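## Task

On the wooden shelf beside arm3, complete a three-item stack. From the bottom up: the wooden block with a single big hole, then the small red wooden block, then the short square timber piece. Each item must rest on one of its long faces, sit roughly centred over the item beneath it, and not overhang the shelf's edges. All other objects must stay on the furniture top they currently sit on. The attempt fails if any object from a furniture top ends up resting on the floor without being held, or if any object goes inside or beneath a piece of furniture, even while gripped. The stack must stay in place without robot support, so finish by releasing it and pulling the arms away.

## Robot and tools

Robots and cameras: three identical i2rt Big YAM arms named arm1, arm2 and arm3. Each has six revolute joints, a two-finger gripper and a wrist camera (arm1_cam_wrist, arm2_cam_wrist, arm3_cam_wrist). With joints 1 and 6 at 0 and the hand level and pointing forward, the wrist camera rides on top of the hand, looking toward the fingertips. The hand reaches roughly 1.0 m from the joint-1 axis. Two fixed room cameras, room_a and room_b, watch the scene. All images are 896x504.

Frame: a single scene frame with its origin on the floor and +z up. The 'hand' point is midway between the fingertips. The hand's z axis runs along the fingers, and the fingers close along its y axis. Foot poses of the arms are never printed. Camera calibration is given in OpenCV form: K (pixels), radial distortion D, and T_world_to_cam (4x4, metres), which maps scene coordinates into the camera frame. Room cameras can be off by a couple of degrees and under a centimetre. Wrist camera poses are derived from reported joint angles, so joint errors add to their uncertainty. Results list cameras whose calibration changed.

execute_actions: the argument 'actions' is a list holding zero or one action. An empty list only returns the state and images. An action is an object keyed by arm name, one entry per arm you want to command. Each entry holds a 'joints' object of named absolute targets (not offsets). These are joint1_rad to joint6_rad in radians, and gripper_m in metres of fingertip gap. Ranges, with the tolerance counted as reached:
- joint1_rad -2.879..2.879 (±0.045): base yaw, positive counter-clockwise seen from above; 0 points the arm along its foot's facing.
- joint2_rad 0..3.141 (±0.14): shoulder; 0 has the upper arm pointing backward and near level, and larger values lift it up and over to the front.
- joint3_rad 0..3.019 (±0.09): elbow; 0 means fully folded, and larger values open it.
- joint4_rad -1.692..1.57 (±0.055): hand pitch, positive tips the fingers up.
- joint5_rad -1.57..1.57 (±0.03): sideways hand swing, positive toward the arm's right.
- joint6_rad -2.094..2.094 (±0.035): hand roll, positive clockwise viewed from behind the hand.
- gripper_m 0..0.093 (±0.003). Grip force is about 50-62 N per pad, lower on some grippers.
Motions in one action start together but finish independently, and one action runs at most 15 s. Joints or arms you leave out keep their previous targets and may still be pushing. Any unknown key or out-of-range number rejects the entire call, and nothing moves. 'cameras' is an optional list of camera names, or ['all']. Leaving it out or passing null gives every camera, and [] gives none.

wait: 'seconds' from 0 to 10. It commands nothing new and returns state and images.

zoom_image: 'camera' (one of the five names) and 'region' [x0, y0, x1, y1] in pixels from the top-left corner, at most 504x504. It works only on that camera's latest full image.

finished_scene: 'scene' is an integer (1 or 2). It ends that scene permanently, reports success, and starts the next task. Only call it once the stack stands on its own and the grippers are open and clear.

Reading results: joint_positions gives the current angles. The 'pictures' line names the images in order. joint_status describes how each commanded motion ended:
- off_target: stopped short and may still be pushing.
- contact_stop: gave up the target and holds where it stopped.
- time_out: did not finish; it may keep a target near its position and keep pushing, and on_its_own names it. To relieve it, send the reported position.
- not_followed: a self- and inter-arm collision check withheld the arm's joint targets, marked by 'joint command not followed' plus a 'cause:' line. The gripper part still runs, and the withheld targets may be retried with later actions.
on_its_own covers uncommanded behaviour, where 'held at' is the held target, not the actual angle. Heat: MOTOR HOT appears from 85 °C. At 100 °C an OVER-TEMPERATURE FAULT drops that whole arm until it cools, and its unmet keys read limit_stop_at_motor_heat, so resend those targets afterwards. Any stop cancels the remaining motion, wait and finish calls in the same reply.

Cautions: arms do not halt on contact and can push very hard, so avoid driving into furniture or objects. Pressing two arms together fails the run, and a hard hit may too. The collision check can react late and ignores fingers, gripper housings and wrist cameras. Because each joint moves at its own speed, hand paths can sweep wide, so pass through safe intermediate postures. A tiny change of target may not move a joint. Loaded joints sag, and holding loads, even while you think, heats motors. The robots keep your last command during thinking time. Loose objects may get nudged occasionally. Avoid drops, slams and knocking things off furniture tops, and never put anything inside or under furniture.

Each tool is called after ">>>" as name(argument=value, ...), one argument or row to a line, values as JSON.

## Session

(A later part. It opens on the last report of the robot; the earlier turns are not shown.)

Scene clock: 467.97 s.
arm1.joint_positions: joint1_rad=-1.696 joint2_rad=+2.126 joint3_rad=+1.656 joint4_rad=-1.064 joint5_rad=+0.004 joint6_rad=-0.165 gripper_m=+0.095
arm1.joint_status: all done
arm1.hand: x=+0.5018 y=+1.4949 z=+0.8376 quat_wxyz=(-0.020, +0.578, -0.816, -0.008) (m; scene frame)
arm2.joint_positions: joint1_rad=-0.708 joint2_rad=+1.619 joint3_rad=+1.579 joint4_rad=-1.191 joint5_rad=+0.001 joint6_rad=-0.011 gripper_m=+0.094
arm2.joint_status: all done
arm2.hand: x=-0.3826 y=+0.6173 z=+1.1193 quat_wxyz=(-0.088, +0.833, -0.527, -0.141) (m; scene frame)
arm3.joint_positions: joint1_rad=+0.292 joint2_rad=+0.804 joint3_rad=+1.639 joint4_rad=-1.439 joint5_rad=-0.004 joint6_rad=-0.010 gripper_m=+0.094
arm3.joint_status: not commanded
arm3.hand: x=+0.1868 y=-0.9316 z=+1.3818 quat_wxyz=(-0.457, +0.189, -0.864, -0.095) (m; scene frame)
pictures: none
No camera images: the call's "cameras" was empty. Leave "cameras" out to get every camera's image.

>>> execute_actions(
  actions=[
    {"arm1": {"joints": {"joint2_rad": 2.157}}},
  ],
  cameras=["arm1_cam_wrist"],
)

Scene clock: 477.97 s.
arm1.joint_positions: joint1_rad=-1.696 joint2_rad=+2.127 joint3_rad=+1.656 joint4_rad=-1.064 joint5_rad=+0.004 joint6_rad=-0.165 gripper_m=+0.095
arm1.joint_status: all done
arm1.hand: x=+0.5018 y=+1.4948 z=+0.8371 quat_wxyz=(-0.020, +0.578, -0.816, -0.008) (m; scene frame)
arm2.joint_positions: joint1_rad=-0.708 joint2_rad=+1.619 joint3_rad=+1.579 joint4_rad=-1.191 joint5_rad=+0.001 joint6_rad=-0.011 gripper_m=+0.094
arm2.joint_status: not commanded
arm2.hand: x=-0.3826 y=+0.6173 z=+1.1193 quat_wxyz=(-0.088, +0.833, -0.527, -0.141) (m; scene frame)
arm3.joint_positions: joint1_rad=+0.292 joint2_rad=+0.804 joint3_rad=+1.639 joint4_rad=-1.439 joint5_rad=-0.004 joint6_rad=-0.010 gripper_m=+0.094
arm3.joint_status: not commanded
arm3.hand: x=+0.1868 y=-0.9316 z=+1.3818 quat_wxyz=(-0.457, +0.189, -0.864, -0.095) (m; scene frame)
pictures: arm1_cam_wrist
camera_calibration (this result's frames):
arm1_cam_wrist: T_world_to_cam=[[0.950183, -0.311552, 0.00937277, -0.0213578], [-0.267472, -0.799569, 0.537725, 0.891149], [-0.160035, -0.513444, -0.843068, 1.67319], [0, 0, 0, 1]] pos_world=[0.526419, 1.56497, 0.931618]
Images, in order (width x height): arm1_cam_wrist 896x504.

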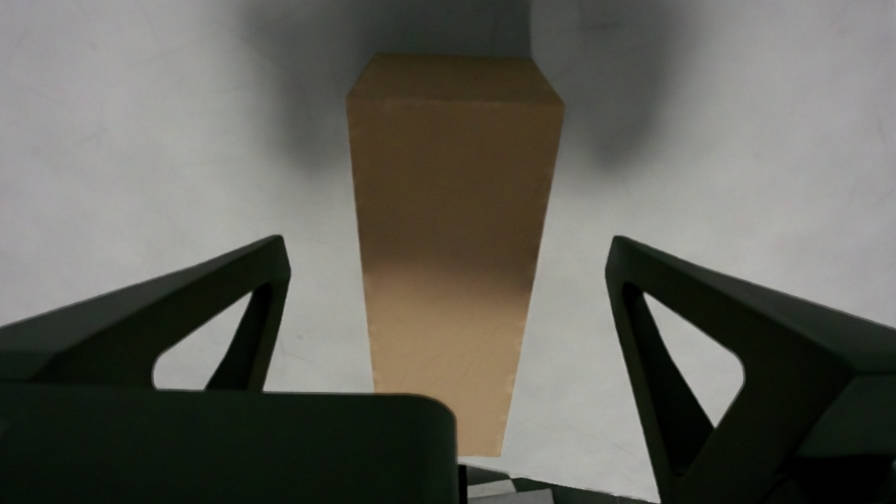

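>>> execute_actions(
  actions=[
    {"arm1": {"joints": {"joint2_rad": 2.135, "joint3_rad": 1.605, "joint4_rad": -1.008}}},
  ],
  cameras=["arm1_cam_wrist"],
)

Scene clock: 494.07 s.
arm1.joint_positions: joint1_rad=-1.696 joint2_rad=+2.127 joint3_rad=+1.602 joint4_rad=-1.028 joint5_rad=+0.004 joint6_rad=-0.165 gripper_m=+0.095
arm1.joint_status: all done
arm1.hand: x=+0.4950 y=+1.4826 z=+0.8190 quat_wxyz=(-0.012, +0.578, -0.816, -0.004) (m; scene frame)
arm2.joint_positions: joint1_rad=-0.708 joint2_rad=+1.619 joint3_rad=+1.579 joint4_rad=-1.191 joint5_rad=+0.001 joint6_rad=-0.011 gripper_m=+0.094
arm2.joint_status: not commanded
arm2.hand: x=-0.3826 y=+0.6173 z=+1.1193 quat_wxyz=(-0.088, +0.833, -0.527, -0.141) (m; scene frame)
arm3.joint_positions: joint1_rad=+0.292 joint2_rad=+0.804 joint3_rad=+1.639 joint4_rad=-1.439 joint5_rad=-0.004 joint6_rad=-0.010 gripper_m=+0.094
arm3.joint_status: not commanded
arm3.hand: x=+0.1868 y=-0.9316 z=+1.3818 quat_wxyz=(-0.457, +0.189, -0.864, -0.095) (m; scene frame)
pictures: arm1_cam_wrist
camera_calibration (this result's frames):
arm1_cam_wrist: T_world_to_cam=[[0.950253, -0.311421, 0.00610122, -0.016128], [-0.262841, -0.7912, 0.552193, 0.862797], [-0.167137, -0.526327, -0.833694, 1.6655], [0, 0, 0, 1]] pos_world=[0.520471, 1.55422, 0.912186]
Images, in order (width x height): arm1_cam_wrist 896x504.

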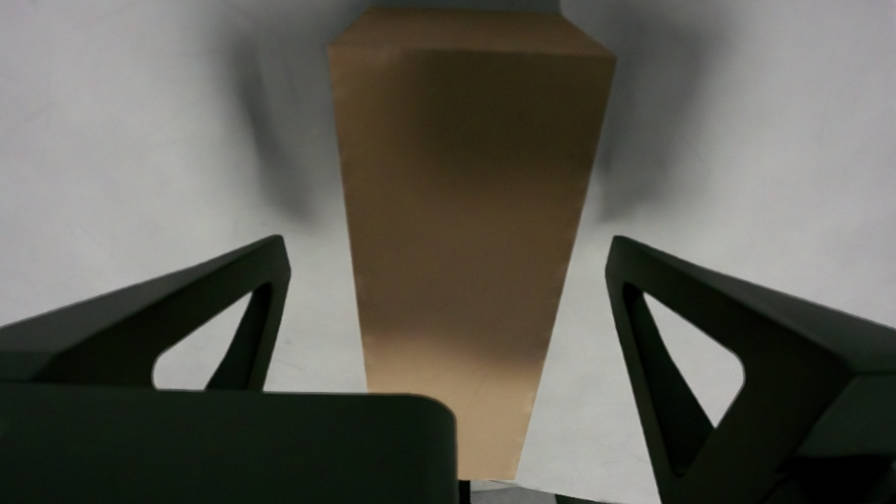

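>>> execute_actions(
  actions=[
    {"arm1": {"joints": {"gripper_m": 0.034}}},
  ],
  cameras=["arm1_cam_wrist"],
)

Scene clock: 500.90 s.
arm1.joint_positions: joint1_rad=-1.696 joint2_rad=+2.127 joint3_rad=+1.602 joint4_rad=-1.026 joint5_rad=+0.003 joint6_rad=-0.165 gripper_m=+0.046
arm1.joint_status: gripper_m off_target (ended at +0.046, target +0.034)
arm1.hand: x=+0.4950 y=+1.4831 z=+0.8190 quat_wxyz=(-0.013, +0.577, -0.816, -0.005) (m; scene frame)
arm2.joint_positions: joint1_rad=-0.708 joint2_rad=+1.619 joint3_rad=+1.579 joint4_rad=-1.191 joint5_rad=+0.001 joint6_rad=-0.011 gripper_m=+0.094
arm2.joint_status: not commanded
arm2.hand: x=-0.3826 y=+0.6173 z=+1.1193 quat_wxyz=(-0.088, +0.833, -0.527, -0.141) (m; scene frame)
arm3.joint_positions: joint1_rad=+0.292 joint2_rad=+0.804 joint3_rad=+1.639 joint4_rad=-1.439 joint5_rad=-0.004 joint6_rad=-0.010 gripper_m=+0.094
arm3.joint_status: not commanded
arm3.hand: x=+0.1868 y=-0.9316 z=+1.3818 quat_wxyz=(-0.457, +0.189, -0.864, -0.095) (m; scene frame)
pictures: arm1_cam_wrist
camera_calibration (this result's frames):
arm1_cam_wrist: T_world_to_cam=[[0.950025, -0.312129, 0.0052421, -0.0141384], [-0.263267, -0.792055, 0.550763, 0.86578], [-0.167757, -0.524619, -0.834645, 1.66429], [0, 0, 0, 1]] pos_world=[0.520558, 1.55445, 0.912324]
Images, in order (width x height): arm1_cam_wrist 896x504.

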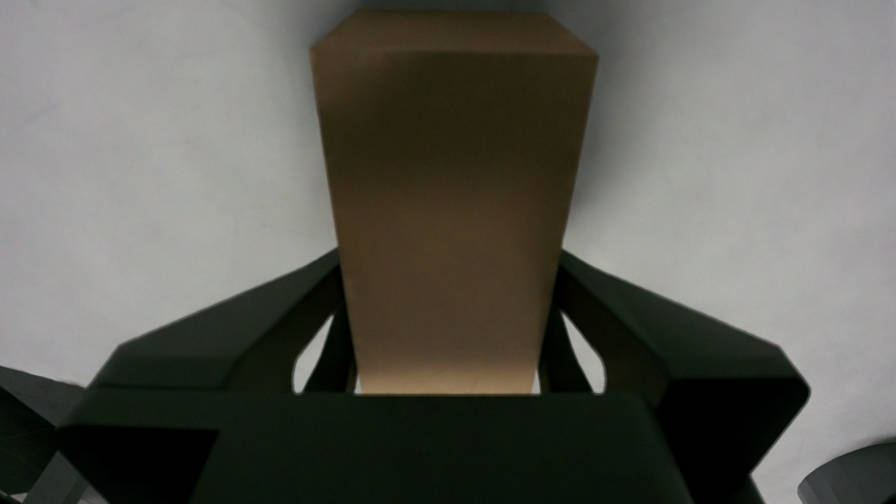

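>>> execute_actions(
  actions=[
    {"arm1": {"joints": {"joint2_rad": 1.95, "joint3_rad": 1.755, "joint4_rad": -1.35}}, "arm2": {"joints": {"joint1_rad": -0.314, "joint2_rad": 1.995, "joint3_rad": 1.46, "joint4_rad": -0.99}}},
  ],
  cameras=["arm1_cam_wrist", "arm2_cam_wrist", "room_b"],
)

Scene clock: 575.13 s.
arm1.joint_positions: joint1_rad=-1.696 joint2_rad=+1.939 joint3_rad=+1.719 joint4_rad=-1.333 joint5_rad=+0.003 joint6_rad=-0.165 gripper_m=+0.046
arm1.joint_status: all done
arm1.hand: x=+0.4867 y=+1.4678 z=+0.9699 quat_wxyz=(-0.012, +0.577, -0.816, -0.004) (m; scene frame)
arm2.joint_positions: joint1_rad=-0.315 joint2_rad=+2.002 joint3_rad=+1.440 joint4_rad=-0.996 joint5_rad=-0.001 joint6_rad=-0.011 gripper_m=+0.094
arm2.joint_status: all done
arm2.hand: x=-0.5616 y=+0.4815 z=+0.8592 quat_wxyz=(+0.003, +0.933, -0.359, -0.006) (m; scene frame)
arm3.joint_positions: joint1_rad=+0.292 joint2_rad=+0.804 joint3_rad=+1.639 joint4_rad=-1.439 joint5_rad=-0.004 joint6_rad=-0.010 gripper_m=+0.094
arm3.joint_status: not commanded
arm3.hand: x=+0.1868 y=-0.9316 z=+1.3818 quat_wxyz=(-0.457, +0.189, -0.864, -0.095) (m; scene frame)
pictures: arm1_cam_wrist, arm2_cam_wrist, room_b
camera_calibration (this result's frames):
arm1_cam_wrist: T_world_to_cam=[[0.950031, -0.312117, 0.00481688, -0.0114133], [-0.262655, -0.79095, 0.55264, 0.764626], [-0.168678, -0.52629, -0.833406, 1.78253], [0, 0, 0, 1]] pos_world=[0.51235, 1.53935, 1.06306]
arm2_cam_wrist: T_world_to_cam=[[0.684812, 0.728637, -0.0110086, 0.0447408], [0.599782, -0.554998, 0.576402, 0.111855], [0.413878, -0.401329, -0.817092, 1.25358], [0, 0, 0, 1]] pos_world=[-0.616556, 0.532578, 0.960308]
Images, in order (width x height): arm1_cam_wrist 896x504, arm2_cam_wrist 896x504, room_b 896x504.

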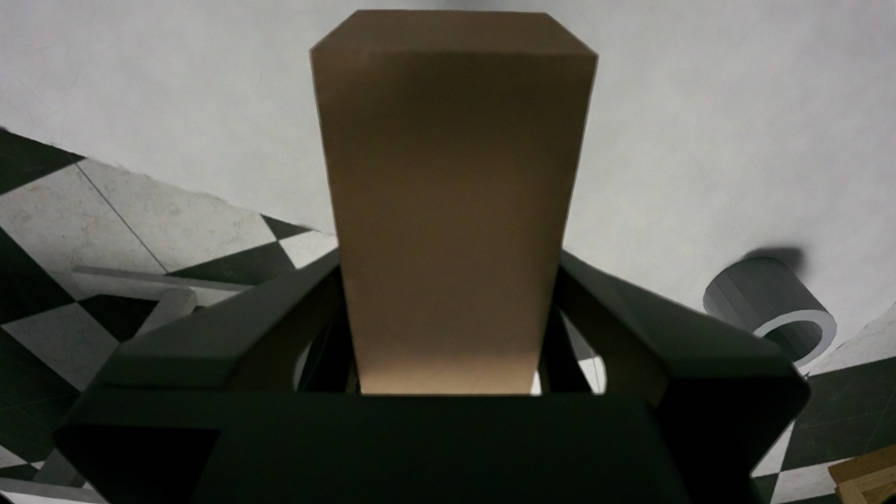

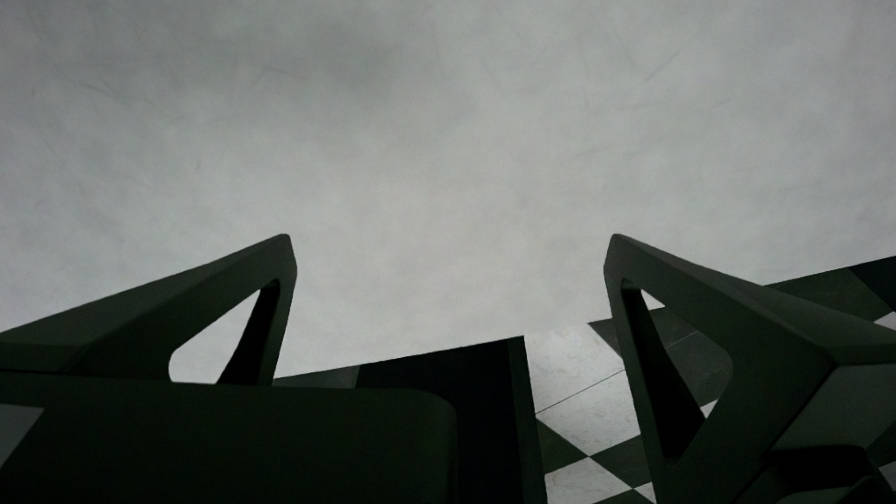

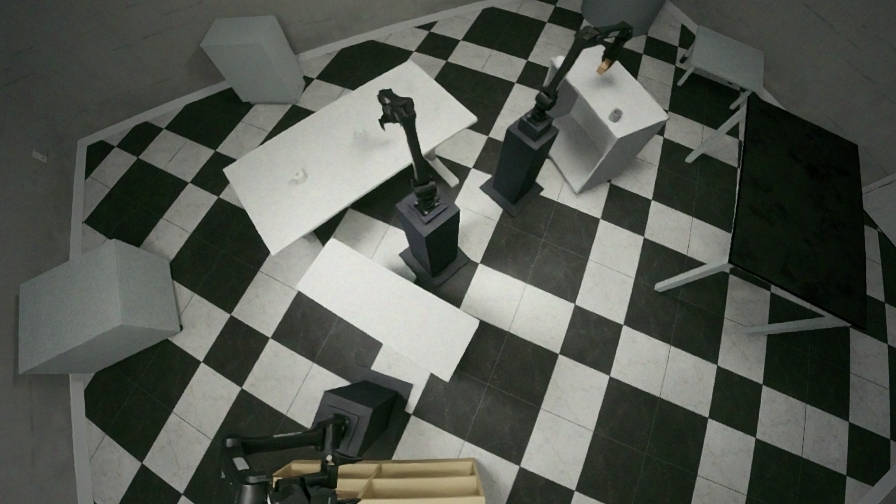

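>>> zoom_image(
  camera="arm2_cam_wrist",
  region=[330, 300, 610, 390],
)

Region (330, 300, 610, 390) of arm2_cam_wrist's 896x504 image, scaled by 1.800, with more detail than that image has; it fills the top 162 rows of this view, and the rest is white.

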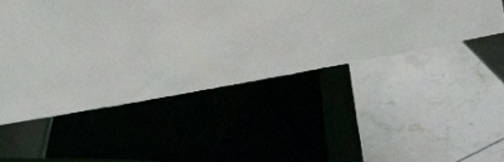

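>>> execute_actions(
  actions=[
    {"arm1": {"joints": {"joint1_rad": 0.794, "joint6_rad": -1.63}}, "arm2": {"joints": {"joint1_rad": 0.35, "joint2_rad": 1.15, "joint3_rad": 1.46, "joint4_rad": -1.5}}},
  ],
  cameras=["arm1_cam_wrist", "room_a", "room_b"],
)

Scene clock: 625.40 s.
arm1.joint_positions: joint1_rad=+0.800 joint2_rad=+1.950 joint3_rad=+1.719 joint4_rad=-1.333 joint5_rad=+0.000 joint6_rad=-1.615 gripper_m=+0.046
arm1.joint_status: all done
arm1.hand: x=-0.3498 y=+0.7000 z=+0.9566 quat_wxyz=(-0.002, +0.525, +0.851, +0.000) (m; scene frame)
arm2.joint_positions: joint1_rad=+0.351 joint2_rad=+1.149 joint3_rad=+1.440 joint4_rad=-1.494 joint5_rad=-0.002 joint6_rad=-0.010 gripper_m=+0.094
arm2.joint_status: all done
arm2.hand: x=-0.5247 y=+0.1295 z=+1.2495 quat_wxyz=(-0.003, +0.982, -0.034, -0.184) (m; scene frame)
arm3.joint_positions: joint1_rad=+0.292 joint2_rad=+0.804 joint3_rad=+1.639 joint4_rad=-1.439 joint5_rad=-0.004 joint6_rad=-0.010 gripper_m=+0.094
arm3.joint_status: not commanded
arm3.hand: x=+0.1868 y=-0.9316 z=+1.3818 quat_wxyz=(-0.457, +0.189, -0.864, -0.095) (m; scene frame)
pictures: arm1_cam_wrist, room_a, room_b
camera_calibration (this result's frames):
arm1_cam_wrist: T_world_to_cam=[[-0.883715, -0.468024, -0.000417645, 0.0164958], [-0.382883, 0.72244, 0.575744, -1.17853], [-0.269161, 0.508954, -0.81763, 0.451313], [0, 0, 0, 1]] pos_world=[-0.315185, 0.629438, 1.04754]
Images, in order (width x height): arm1_cam_wrist 896x504, room_a 896x504, room_b 896x504.

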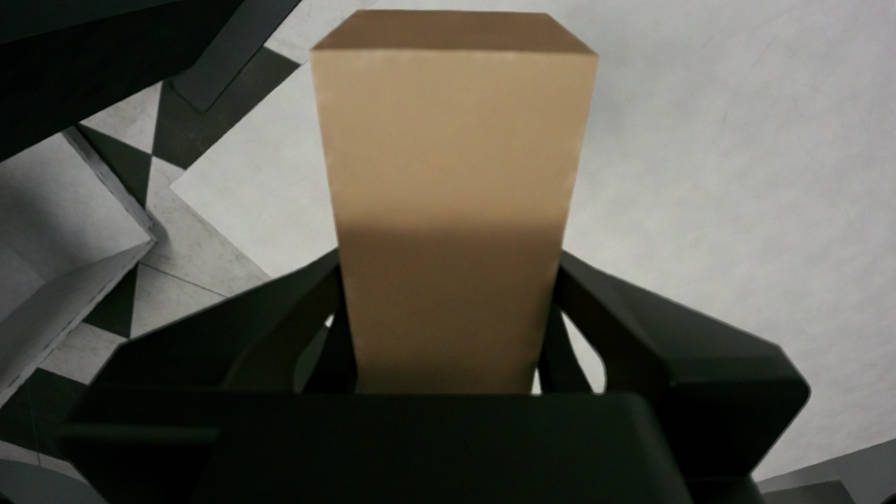

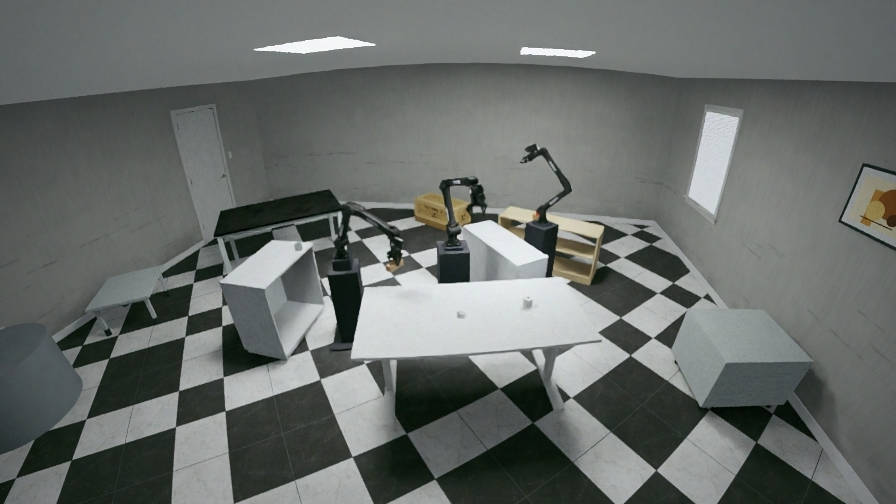

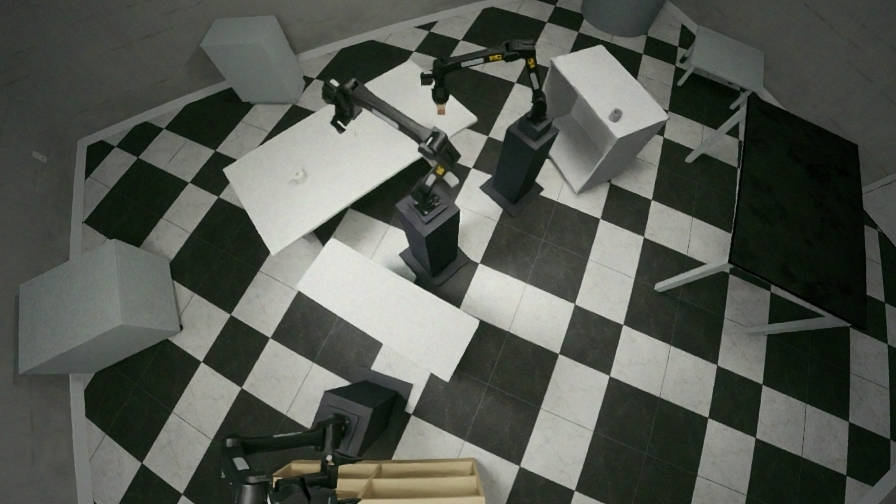

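>>> execute_actions(
  actions=[],
)

Scene clock: 668.57 s.
arm1.joint_positions: joint1_rad=+0.800 joint2_rad=+1.950 joint3_rad=+1.719 joint4_rad=-1.333 joint5_rad=+0.000 joint6_rad=-1.615 gripper_m=+0.046
arm1.joint_status: all done
arm1.hand: x=-0.3498 y=+0.7000 z=+0.9566 quat_wxyz=(-0.002, +0.525, +0.851, +0.000) (m; scene frame)
arm2.joint_positions: joint1_rad=+0.351 joint2_rad=+1.149 joint3_rad=+1.440 joint4_rad=-1.494 joint5_rad=-0.002 joint6_rad=-0.010 gripper_m=+0.094
arm2.joint_status: all done
arm2.hand: x=-0.5247 y=+0.1295 z=+1.2495 quat_wxyz=(-0.003, +0.982, -0.034, -0.184) (m; scene frame)
arm3.joint_positions: joint1_rad=+0.292 joint2_rad=+0.804 joint3_rad=+1.639 joint4_rad=-1.439 joint5_rad=-0.004 joint6_rad=-0.010 gripper_m=+0.094
arm3.joint_status: not commanded
arm3.hand: x=+0.1868 y=-0.9316 z=+1.3818 quat_wxyz=(-0.457, +0.189, -0.864, -0.095) (m; scene frame)
pictures: arm1_cam_wrist, arm2_cam_wrist, arm3_cam_wrist, room_a, room_b
camera_calibration (this result's frames):
arm1_cam_wrist: T_world_to_cam=[[-0.883715, -0.468024, -0.000417645, 0.0164958], [-0.382883, 0.72244, 0.575744, -1.17853], [-0.269161, 0.508954, -0.81763, 0.451313], [0, 0, 0, 1]] pos_world=[-0.315185, 0.629438, 1.04754]
arm2_cam_wrist: T_world_to_cam=[[0.0863244, 0.996145, -0.0156232, -0.0627051], [0.964723, -0.079666, 0.250925, 0.205959], [0.248713, -0.036733, -0.96788, 1.4705], [0, 0, 0, 1]] pos_world=[-0.559013, 0.132887, 1.37061]
arm3_cam_wrist: T_world_to_cam=[[0.427076, -0.904152, 0.0107533, -0.938968], [-0.853149, -0.406868, -0.32649, 0.233958], [0.299572, 0.130262, -0.945139, 1.50008], [0, 0, 0, 1]] pos_world=[0.151229, -0.949183, 1.50427]
Images, in order (width x height): arm1_cam_wrist 896x504, arm2_cam_wrist 896x504, arm3_cam_wrist 896x504, room_a 896x504, room_b 896x504.

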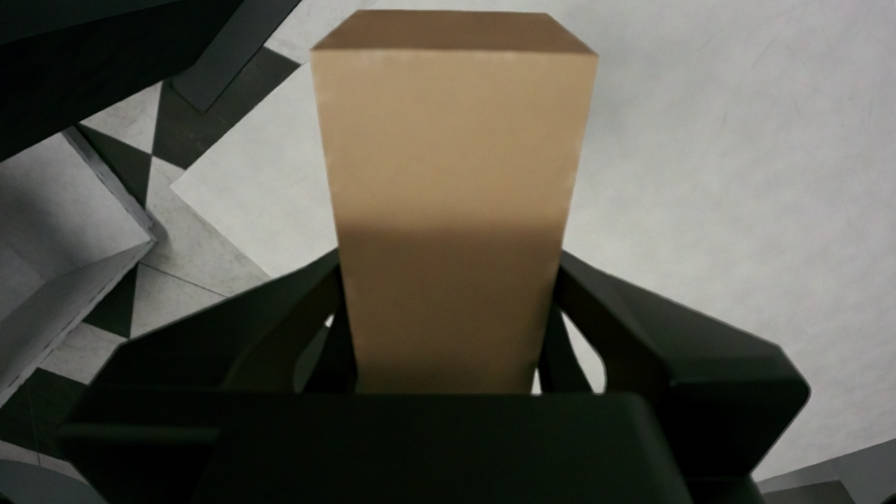

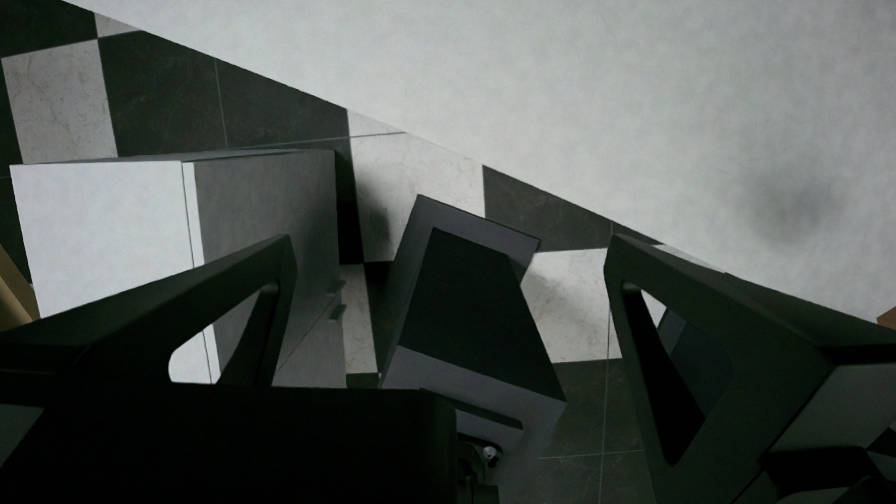

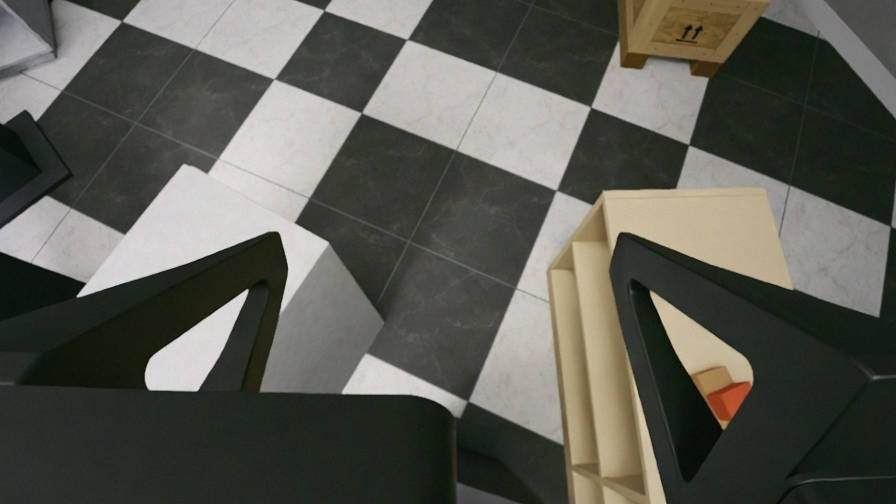

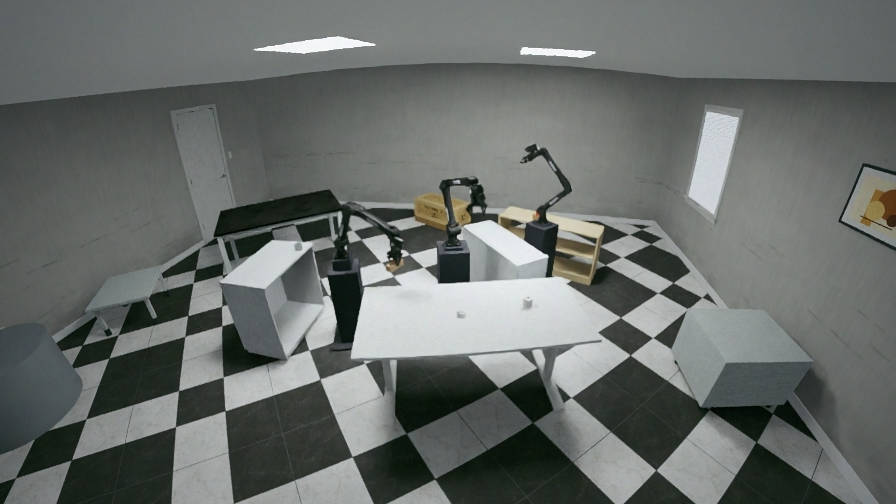

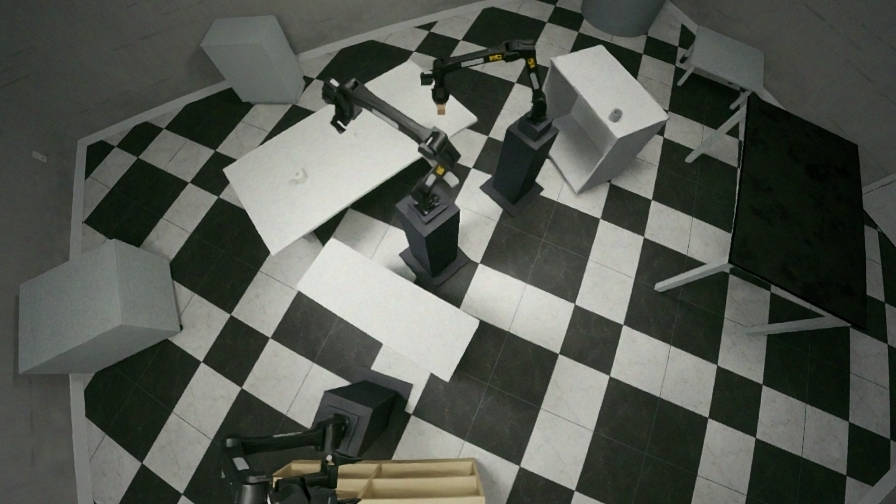

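>>> execute_actions(
  actions=[
    {"arm1":{"joints":{"joint2_rad":2.245,"joint3_rad":1.83,"joint4_rad":-1.14}}},
  ],
  cameras=["arm1_cam_wrist","room_a"],
)

Scene clock: 693.17 s.
arm1.joint_positions: joint1_rad=+0.800 joint2_rad=+2.284 joint3_rad=+1.803 joint4_rad=-1.154 joint5_rad=+0.000 joint6_rad=-1.615 gripper_m=+0.046
arm1.joint_status: all done
arm1.hand: x=-0.3905 y=+0.6827 z=+0.7829 quat_wxyz=(+0.018, +0.525, +0.851, +0.030) (m; scene frame)
arm2.joint_positions: joint1_rad=+0.351 joint2_rad=+1.149 joint3_rad=+1.440 joint4_rad=-1.494 joint5_rad=-0.002 joint6_rad=-0.010 gripper_m=+0.094
arm2.joint_status: not commanded
arm2.hand: x=-0.5247 y=+0.1295 z=+1.2495 quat_wxyz=(-0.003, +0.982, -0.034, -0.184) (m; scene frame)
arm3.joint_positions: joint1_rad=+0.292 joint2_rad=+0.804 joint3_rad=+1.639 joint4_rad=-1.439 joint5_rad=-0.004 joint6_rad=-0.010 gripper_m=+0.094
arm3.joint_status: not commanded
arm3.hand: x=+0.1868 y=-0.9316 z=+1.3818 quat_wxyz=(-0.457, +0.189, -0.864, -0.095) (m; scene frame)
pictures: arm1_cam_wrist, room_a
camera_calibration (this result's frames):
arm1_cam_wrist: T_world_to_cam=[[-0.881169, -0.467358, -0.0715358, 0.0284791], [-0.420527, 0.705569, 0.570377, -1.08057], [-0.216097, 0.532681, -0.818262, 0.312192], [0, 0, 0, 1]] pos_world=[-0.361852, 0.60943, 0.873827]
Images, in order (width x height): arm1_cam_wrist 896x504, room_a 896x504.

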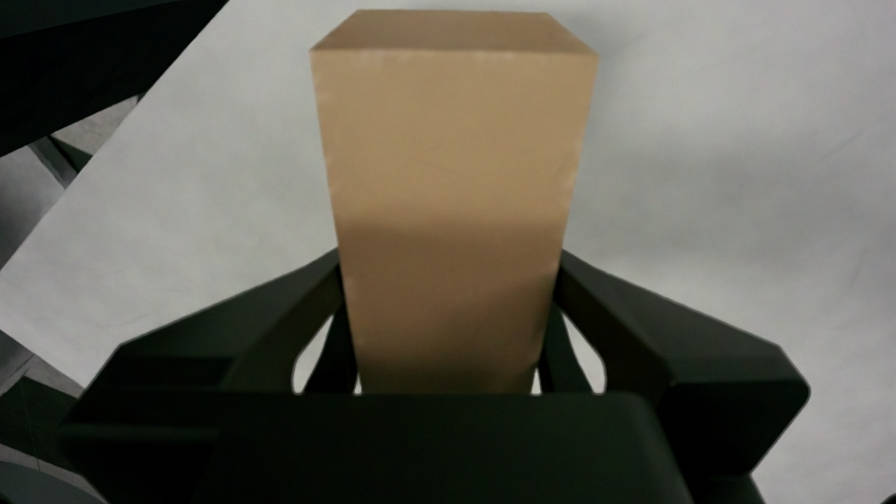

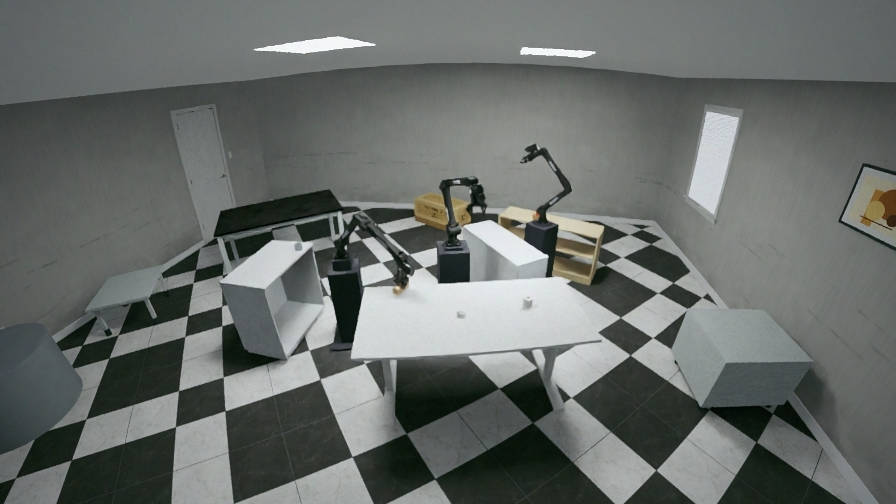

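>>> execute_actions(
  actions=[
    {"arm1":{"joints":{"joint3_rad":1.76,"joint4_rad":-1.01}}},
  ],
  cameras=["arm1_cam_wrist","room_a"],
)

Scene clock: 709.40 s.
arm1.joint_positions: joint1_rad=+0.800 joint2_rad=+2.281 joint3_rad=+1.756 joint4_rad=-1.028 joint5_rad=+0.000 joint6_rad=-1.615 gripper_m=+0.046
arm1.joint_status: all done
arm1.hand: x=-0.4009 y=+0.6781 z=+0.7684 quat_wxyz=(-0.005, +0.525, +0.851, -0.004) (m; scene frame)
arm2.joint_positions: joint1_rad=+0.351 joint2_rad=+1.149 joint3_rad=+1.440 joint4_rad=-1.494 joint5_rad=-0.002 joint6_rad=-0.010 gripper_m=+0.094
arm2.joint_status: not commanded
arm2.hand: x=-0.5247 y=+0.1295 z=+1.2495 quat_wxyz=(-0.003, +0.982, -0.034, -0.184) (m; scene frame)
arm3.joint_positions: joint1_rad=+0.292 joint2_rad=+0.804 joint3_rad=+1.639 joint4_rad=-1.439 joint5_rad=-0.004 joint6_rad=-0.010 gripper_m=+0.094
arm3.joint_status: not commanded
arm3.hand: x=+0.1868 y=-0.9316 z=+1.3818 quat_wxyz=(-0.457, +0.189, -0.864, -0.095) (m; scene frame)
pictures: arm1_cam_wrist, room_a
camera_calibration (this result's frames):
arm1_cam_wrist: T_world_to_cam=[[-0.883283, -0.468721, 0.0106168, -0.0468357], [-0.377657, 0.72473, 0.576317, -1.07384], [-0.277826, 0.505042, -0.817157, 0.293716], [0, 0, 0, 1]] pos_world=[-0.365311, 0.607955, 0.859384]
Images, in order (width x height): arm1_cam_wrist 896x504, room_a 896x504.

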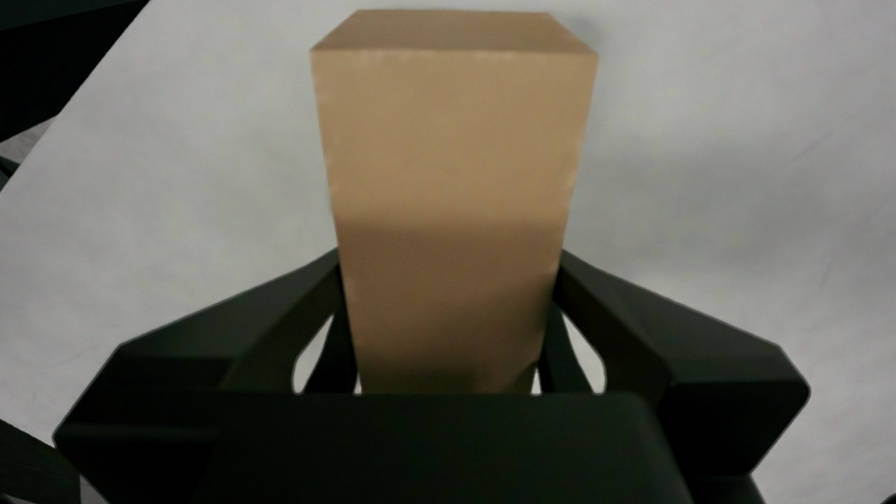

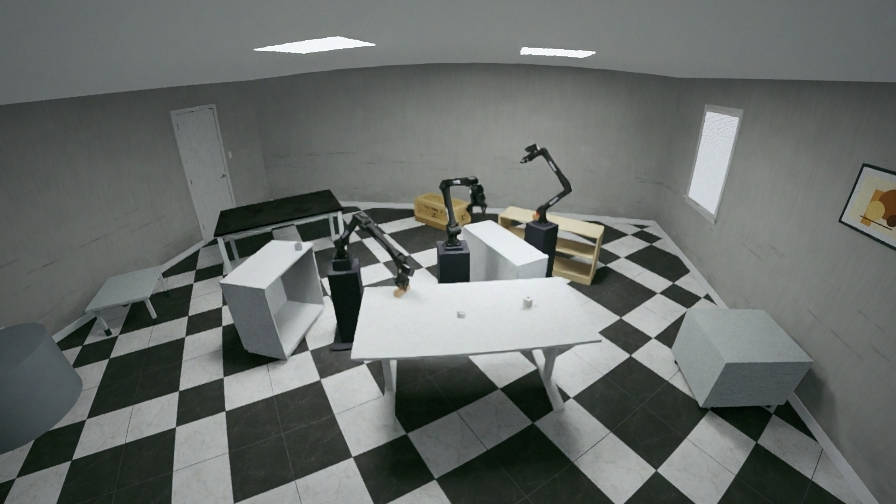

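>>> execute_actions(
  actions=[
    {"arm1":{"joints":{"joint3_rad":1.705,"joint4_rad":-0.965}}},
  ],
  cameras=["arm1_cam_wrist","room_a"],
)

Scene clock: 715.90 s.
arm1.joint_positions: joint1_rad=+0.800 joint2_rad=+2.272 joint3_rad=+1.713 joint4_rad=-0.980 joint5_rad=+0.001 joint6_rad=-1.617 gripper_m=+0.046
arm1.joint_status: all done
arm1.hand: x=-0.3959 y=+0.6806 z=+0.7599 quat_wxyz=(-0.010, +0.524, +0.851, -0.010) (m; scene frame)
arm2.joint_positions: joint1_rad=+0.351 joint2_rad=+1.149 joint3_rad=+1.440 joint4_rad=-1.494 joint5_rad=-0.002 joint6_rad=-0.010 gripper_m=+0.094
arm2.joint_status: not commanded
arm2.hand: x=-0.5247 y=+0.1295 z=+1.2495 quat_wxyz=(-0.003, +0.982, -0.034, -0.184) (m; scene frame)
arm3.joint_positions: joint1_rad=+0.292 joint2_rad=+0.804 joint3_rad=+1.639 joint4_rad=-1.439 joint5_rad=-0.004 joint6_rad=-0.010 gripper_m=+0.094
arm3.joint_status: not commanded
arm3.hand: x=+0.1868 y=-0.9316 z=+1.3818 quat_wxyz=(-0.457, +0.189, -0.864, -0.095) (m; scene frame)
pictures: arm1_cam_wrist, room_a
camera_calibration (this result's frames):
arm1_cam_wrist: T_world_to_cam=[[-0.8825, -0.469688, 0.0242321, -0.050543], [-0.371011, 0.726909, 0.577888, -1.0689], [-0.289042, 0.500996, -0.815756, 0.284137], [0, 0, 0, 1]] pos_world=[-0.359052, 0.610905, 0.850718]
Images, in order (width x height): arm1_cam_wrist 896x504, room_a 896x504.

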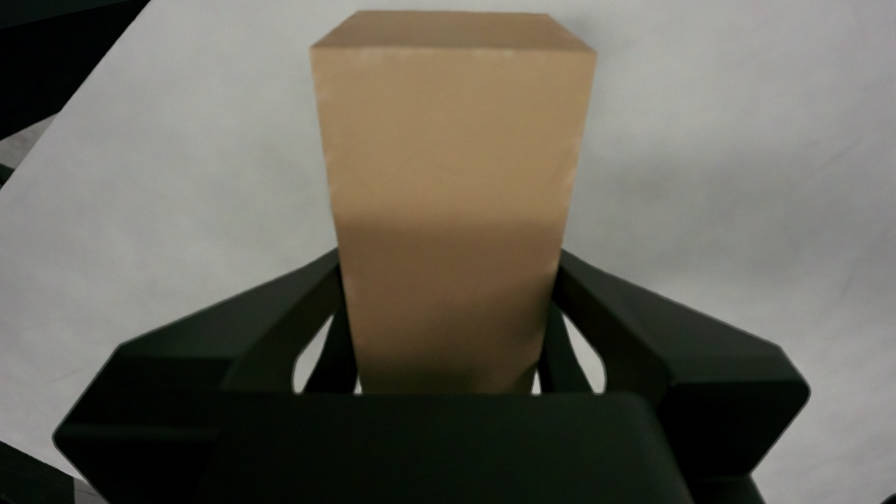

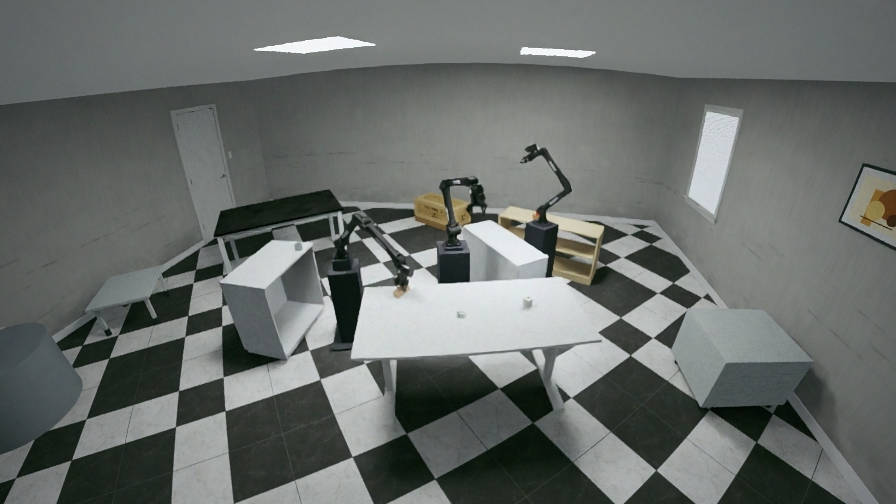

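>>> zoom_image(
  camera="room_a",
  region=[360, 240, 460, 310],
)

Region (360, 240, 460, 310) of room_a's 896x504 image, scaled by 5.040, with more detail than that image has; it fills the top 353 rows of this view, and the rest is white.

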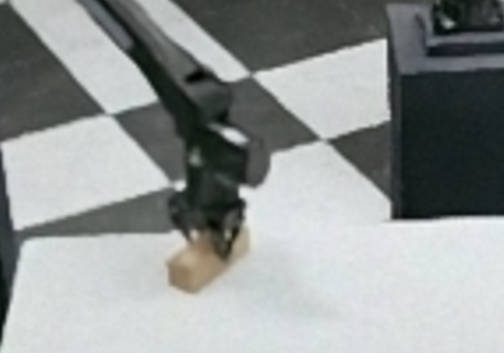

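>>> execute_actions(
  actions=[
    {"arm1":{"joints":{"gripper_m":0.093}}},
  ],
  cameras=["arm1_cam_wrist","room_a"],
)

Scene clock: 724.33 s.
arm1.joint_positions: joint1_rad=+0.800 joint2_rad=+2.272 joint3_rad=+1.709 joint4_rad=-0.980 joint5_rad=+0.001 joint6_rad=-1.617 gripper_m=+0.093
arm1.joint_status: all done
arm1.hand: x=-0.3945 y=+0.6812 z=+0.7588 quat_wxyz=(-0.009, +0.524, +0.851, -0.008) (m; scene frame)
arm2.joint_positions: joint1_rad=+0.351 joint2_rad=+1.149 joint3_rad=+1.440 joint4_rad=-1.494 joint5_rad=-0.002 joint6_rad=-0.010 gripper_m=+0.094
arm2.joint_status: not commanded
arm2.hand: x=-0.5247 y=+0.1295 z=+1.2495 quat_wxyz=(-0.003, +0.982, -0.034, -0.184) (m; scene frame)
arm3.joint_positions: joint1_rad=+0.292 joint2_rad=+0.804 joint3_rad=+1.639 joint4_rad=-1.439 joint5_rad=-0.004 joint6_rad=-0.010 gripper_m=+0.094
arm3.joint_status: not commanded
arm3.hand: x=+0.1868 y=-0.9316 z=+1.3818 quat_wxyz=(-0.457, +0.189, -0.864, -0.095) (m; scene frame)
pictures: arm1_cam_wrist, room_a
camera_calibration (this result's frames):
arm1_cam_wrist: T_world_to_cam=[[-0.882578, -0.469706, 0.0208077, -0.0463922], [-0.37281, 0.726104, 0.577742, -1.06824], [-0.286477, 0.502145, -0.815954, 0.283685], [0, 0, 0, 1]] pos_world=[-0.357927, 0.611414, 0.849608]
Images, in order (width x height): arm1_cam_wrist 896x504, room_a 896x504.

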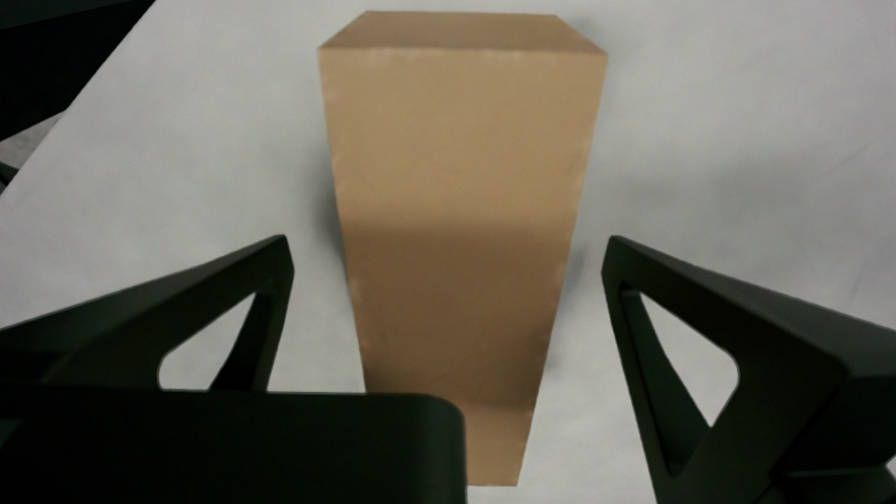

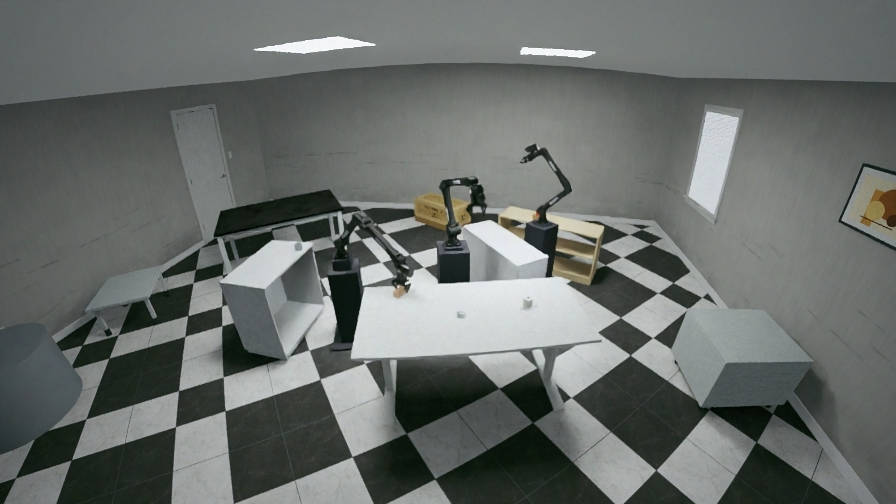

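>>> execute_actions(
  actions=[
    {"arm1":{"joints":{"joint2_rad":1.95}}},
  ],
  cameras=["arm1_cam_wrist","room_a"],
)

Scene clock: 741.10 s.
arm1.joint_positions: joint1_rad=+0.800 joint2_rad=+1.931 joint3_rad=+1.690 joint4_rad=-0.980 joint5_rad=+0.001 joint6_rad=-1.617 gripper_m=+0.093
arm1.joint_status: all done
arm1.hand: x=-0.4189 y=+0.6692 z=+0.9711 quat_wxyz=(-0.099, +0.516, +0.839, -0.140) (m; scene frame)
arm2.joint_positions: joint1_rad=+0.351 joint2_rad=+1.149 joint3_rad=+1.440 joint4_rad=-1.494 joint5_rad=-0.002 joint6_rad=-0.010 gripper_m=+0.094
arm2.joint_status: not commanded
arm2.hand: x=-0.5247 y=+0.1295 z=+1.2495 quat_wxyz=(-0.003, +0.982, -0.034, -0.184) (m; scene frame)
arm3.joint_positions: joint1_rad=+0.292 joint2_rad=+0.804 joint3_rad=+1.639 joint4_rad=-1.439 joint5_rad=-0.004 joint6_rad=-0.010 gripper_m=+0.094
arm3.joint_status: not commanded
arm3.hand: x=+0.1868 y=-0.9316 z=+1.3818 quat_wxyz=(-0.457, +0.189, -0.864, -0.095) (m; scene frame)
pictures: arm1_cam_wrist, room_a
camera_calibration (this result's frames):
arm1_cam_wrist: T_world_to_cam=[[-0.829102, -0.447361, 0.335347, -0.376058], [-0.205027, 0.801294, 0.562043, -1.15606], [-0.520148, 0.397236, -0.756075, 0.370101], [0, 0, 0, 1]] pos_world=[-0.356307, 0.611095, 1.05569]
Images, in order (width x height): arm1_cam_wrist 896x504, room_a 896x504.

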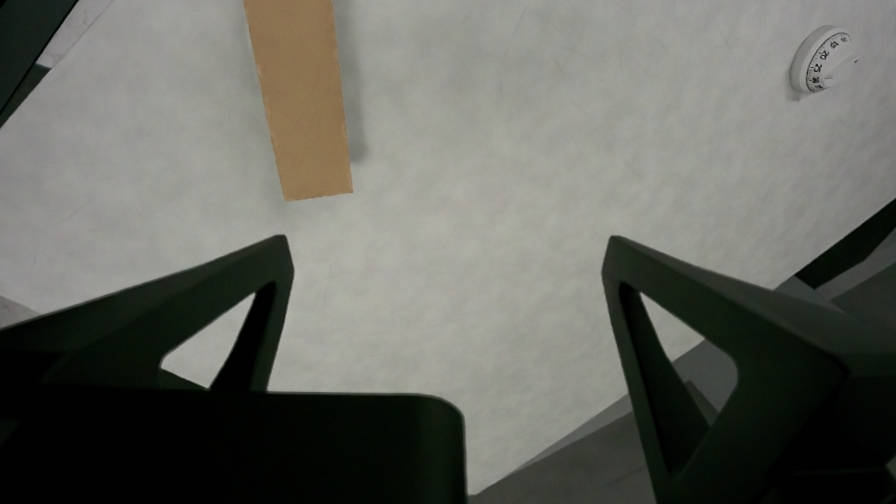

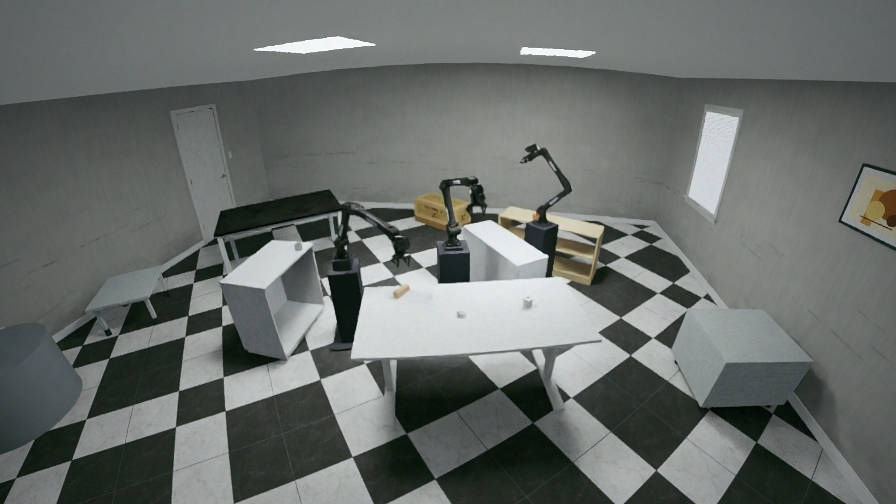

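>>> execute_actions(
  actions=[
    {"arm1":{"joints":{"joint1_rad":-0.2,"joint2_rad":0.8,"joint3_rad":1.64,"joint4_rad":-1.44,"joint6_rad":0.0}}},
  ],
  cameras=["room_a","room_b"],
)

Scene clock: 750.83 s.
arm1.joint_positions: joint1_rad=-0.192 joint2_rad=+0.799 joint3_rad=+1.641 joint4_rad=-1.423 joint5_rad=+0.004 joint6_rad=-0.016 gripper_m=+0.093
arm1.joint_status: all done
arm1.hand: x=-0.0278 y=+1.0863 z=+1.4355 quat_wxyz=(-0.142, +0.846, -0.241, -0.454) (m; scene frame)
arm2.joint_positions: joint1_rad=+0.351 joint2_rad=+1.149 joint3_rad=+1.440 joint4_rad=-1.494 joint5_rad=-0.002 joint6_rad=-0.010 gripper_m=+0.094
arm2.joint_status: not commanded
arm2.hand: x=-0.5247 y=+0.1295 z=+1.2495 quat_wxyz=(-0.003, +0.982, -0.034, -0.184) (m; scene frame)
arm3.joint_positions: joint1_rad=+0.292 joint2_rad=+0.804 joint3_rad=+1.639 joint4_rad=-1.439 joint5_rad=-0.004 joint6_rad=-0.010 gripper_m=+0.094
arm3.joint_status: not commanded
arm3.hand: x=+0.1868 y=-0.9316 z=+1.3818 quat_wxyz=(-0.457, +0.189, -0.864, -0.095) (m; scene frame)
pictures: room_a, room_b
Images, in order (width x height): room_a 896x504, room_b 896x504.

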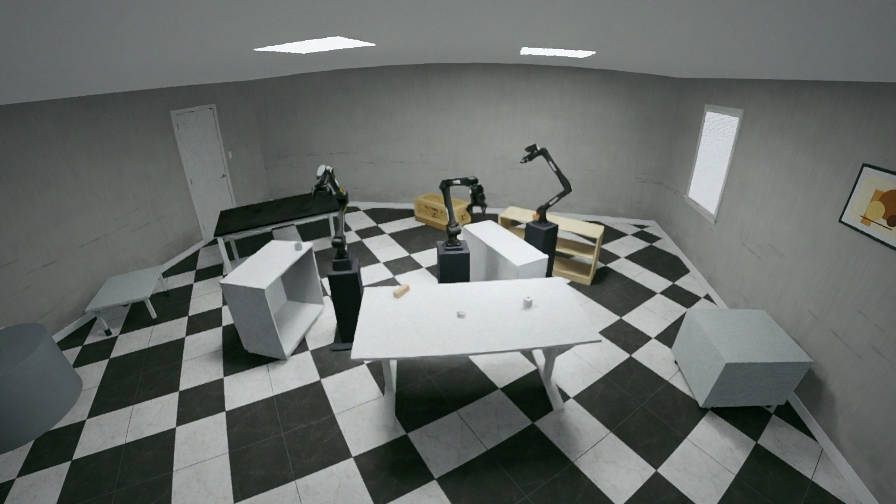

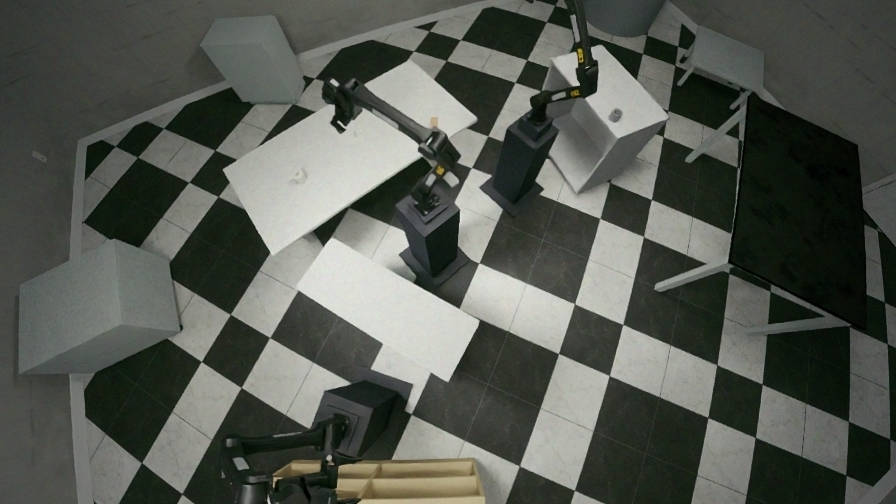

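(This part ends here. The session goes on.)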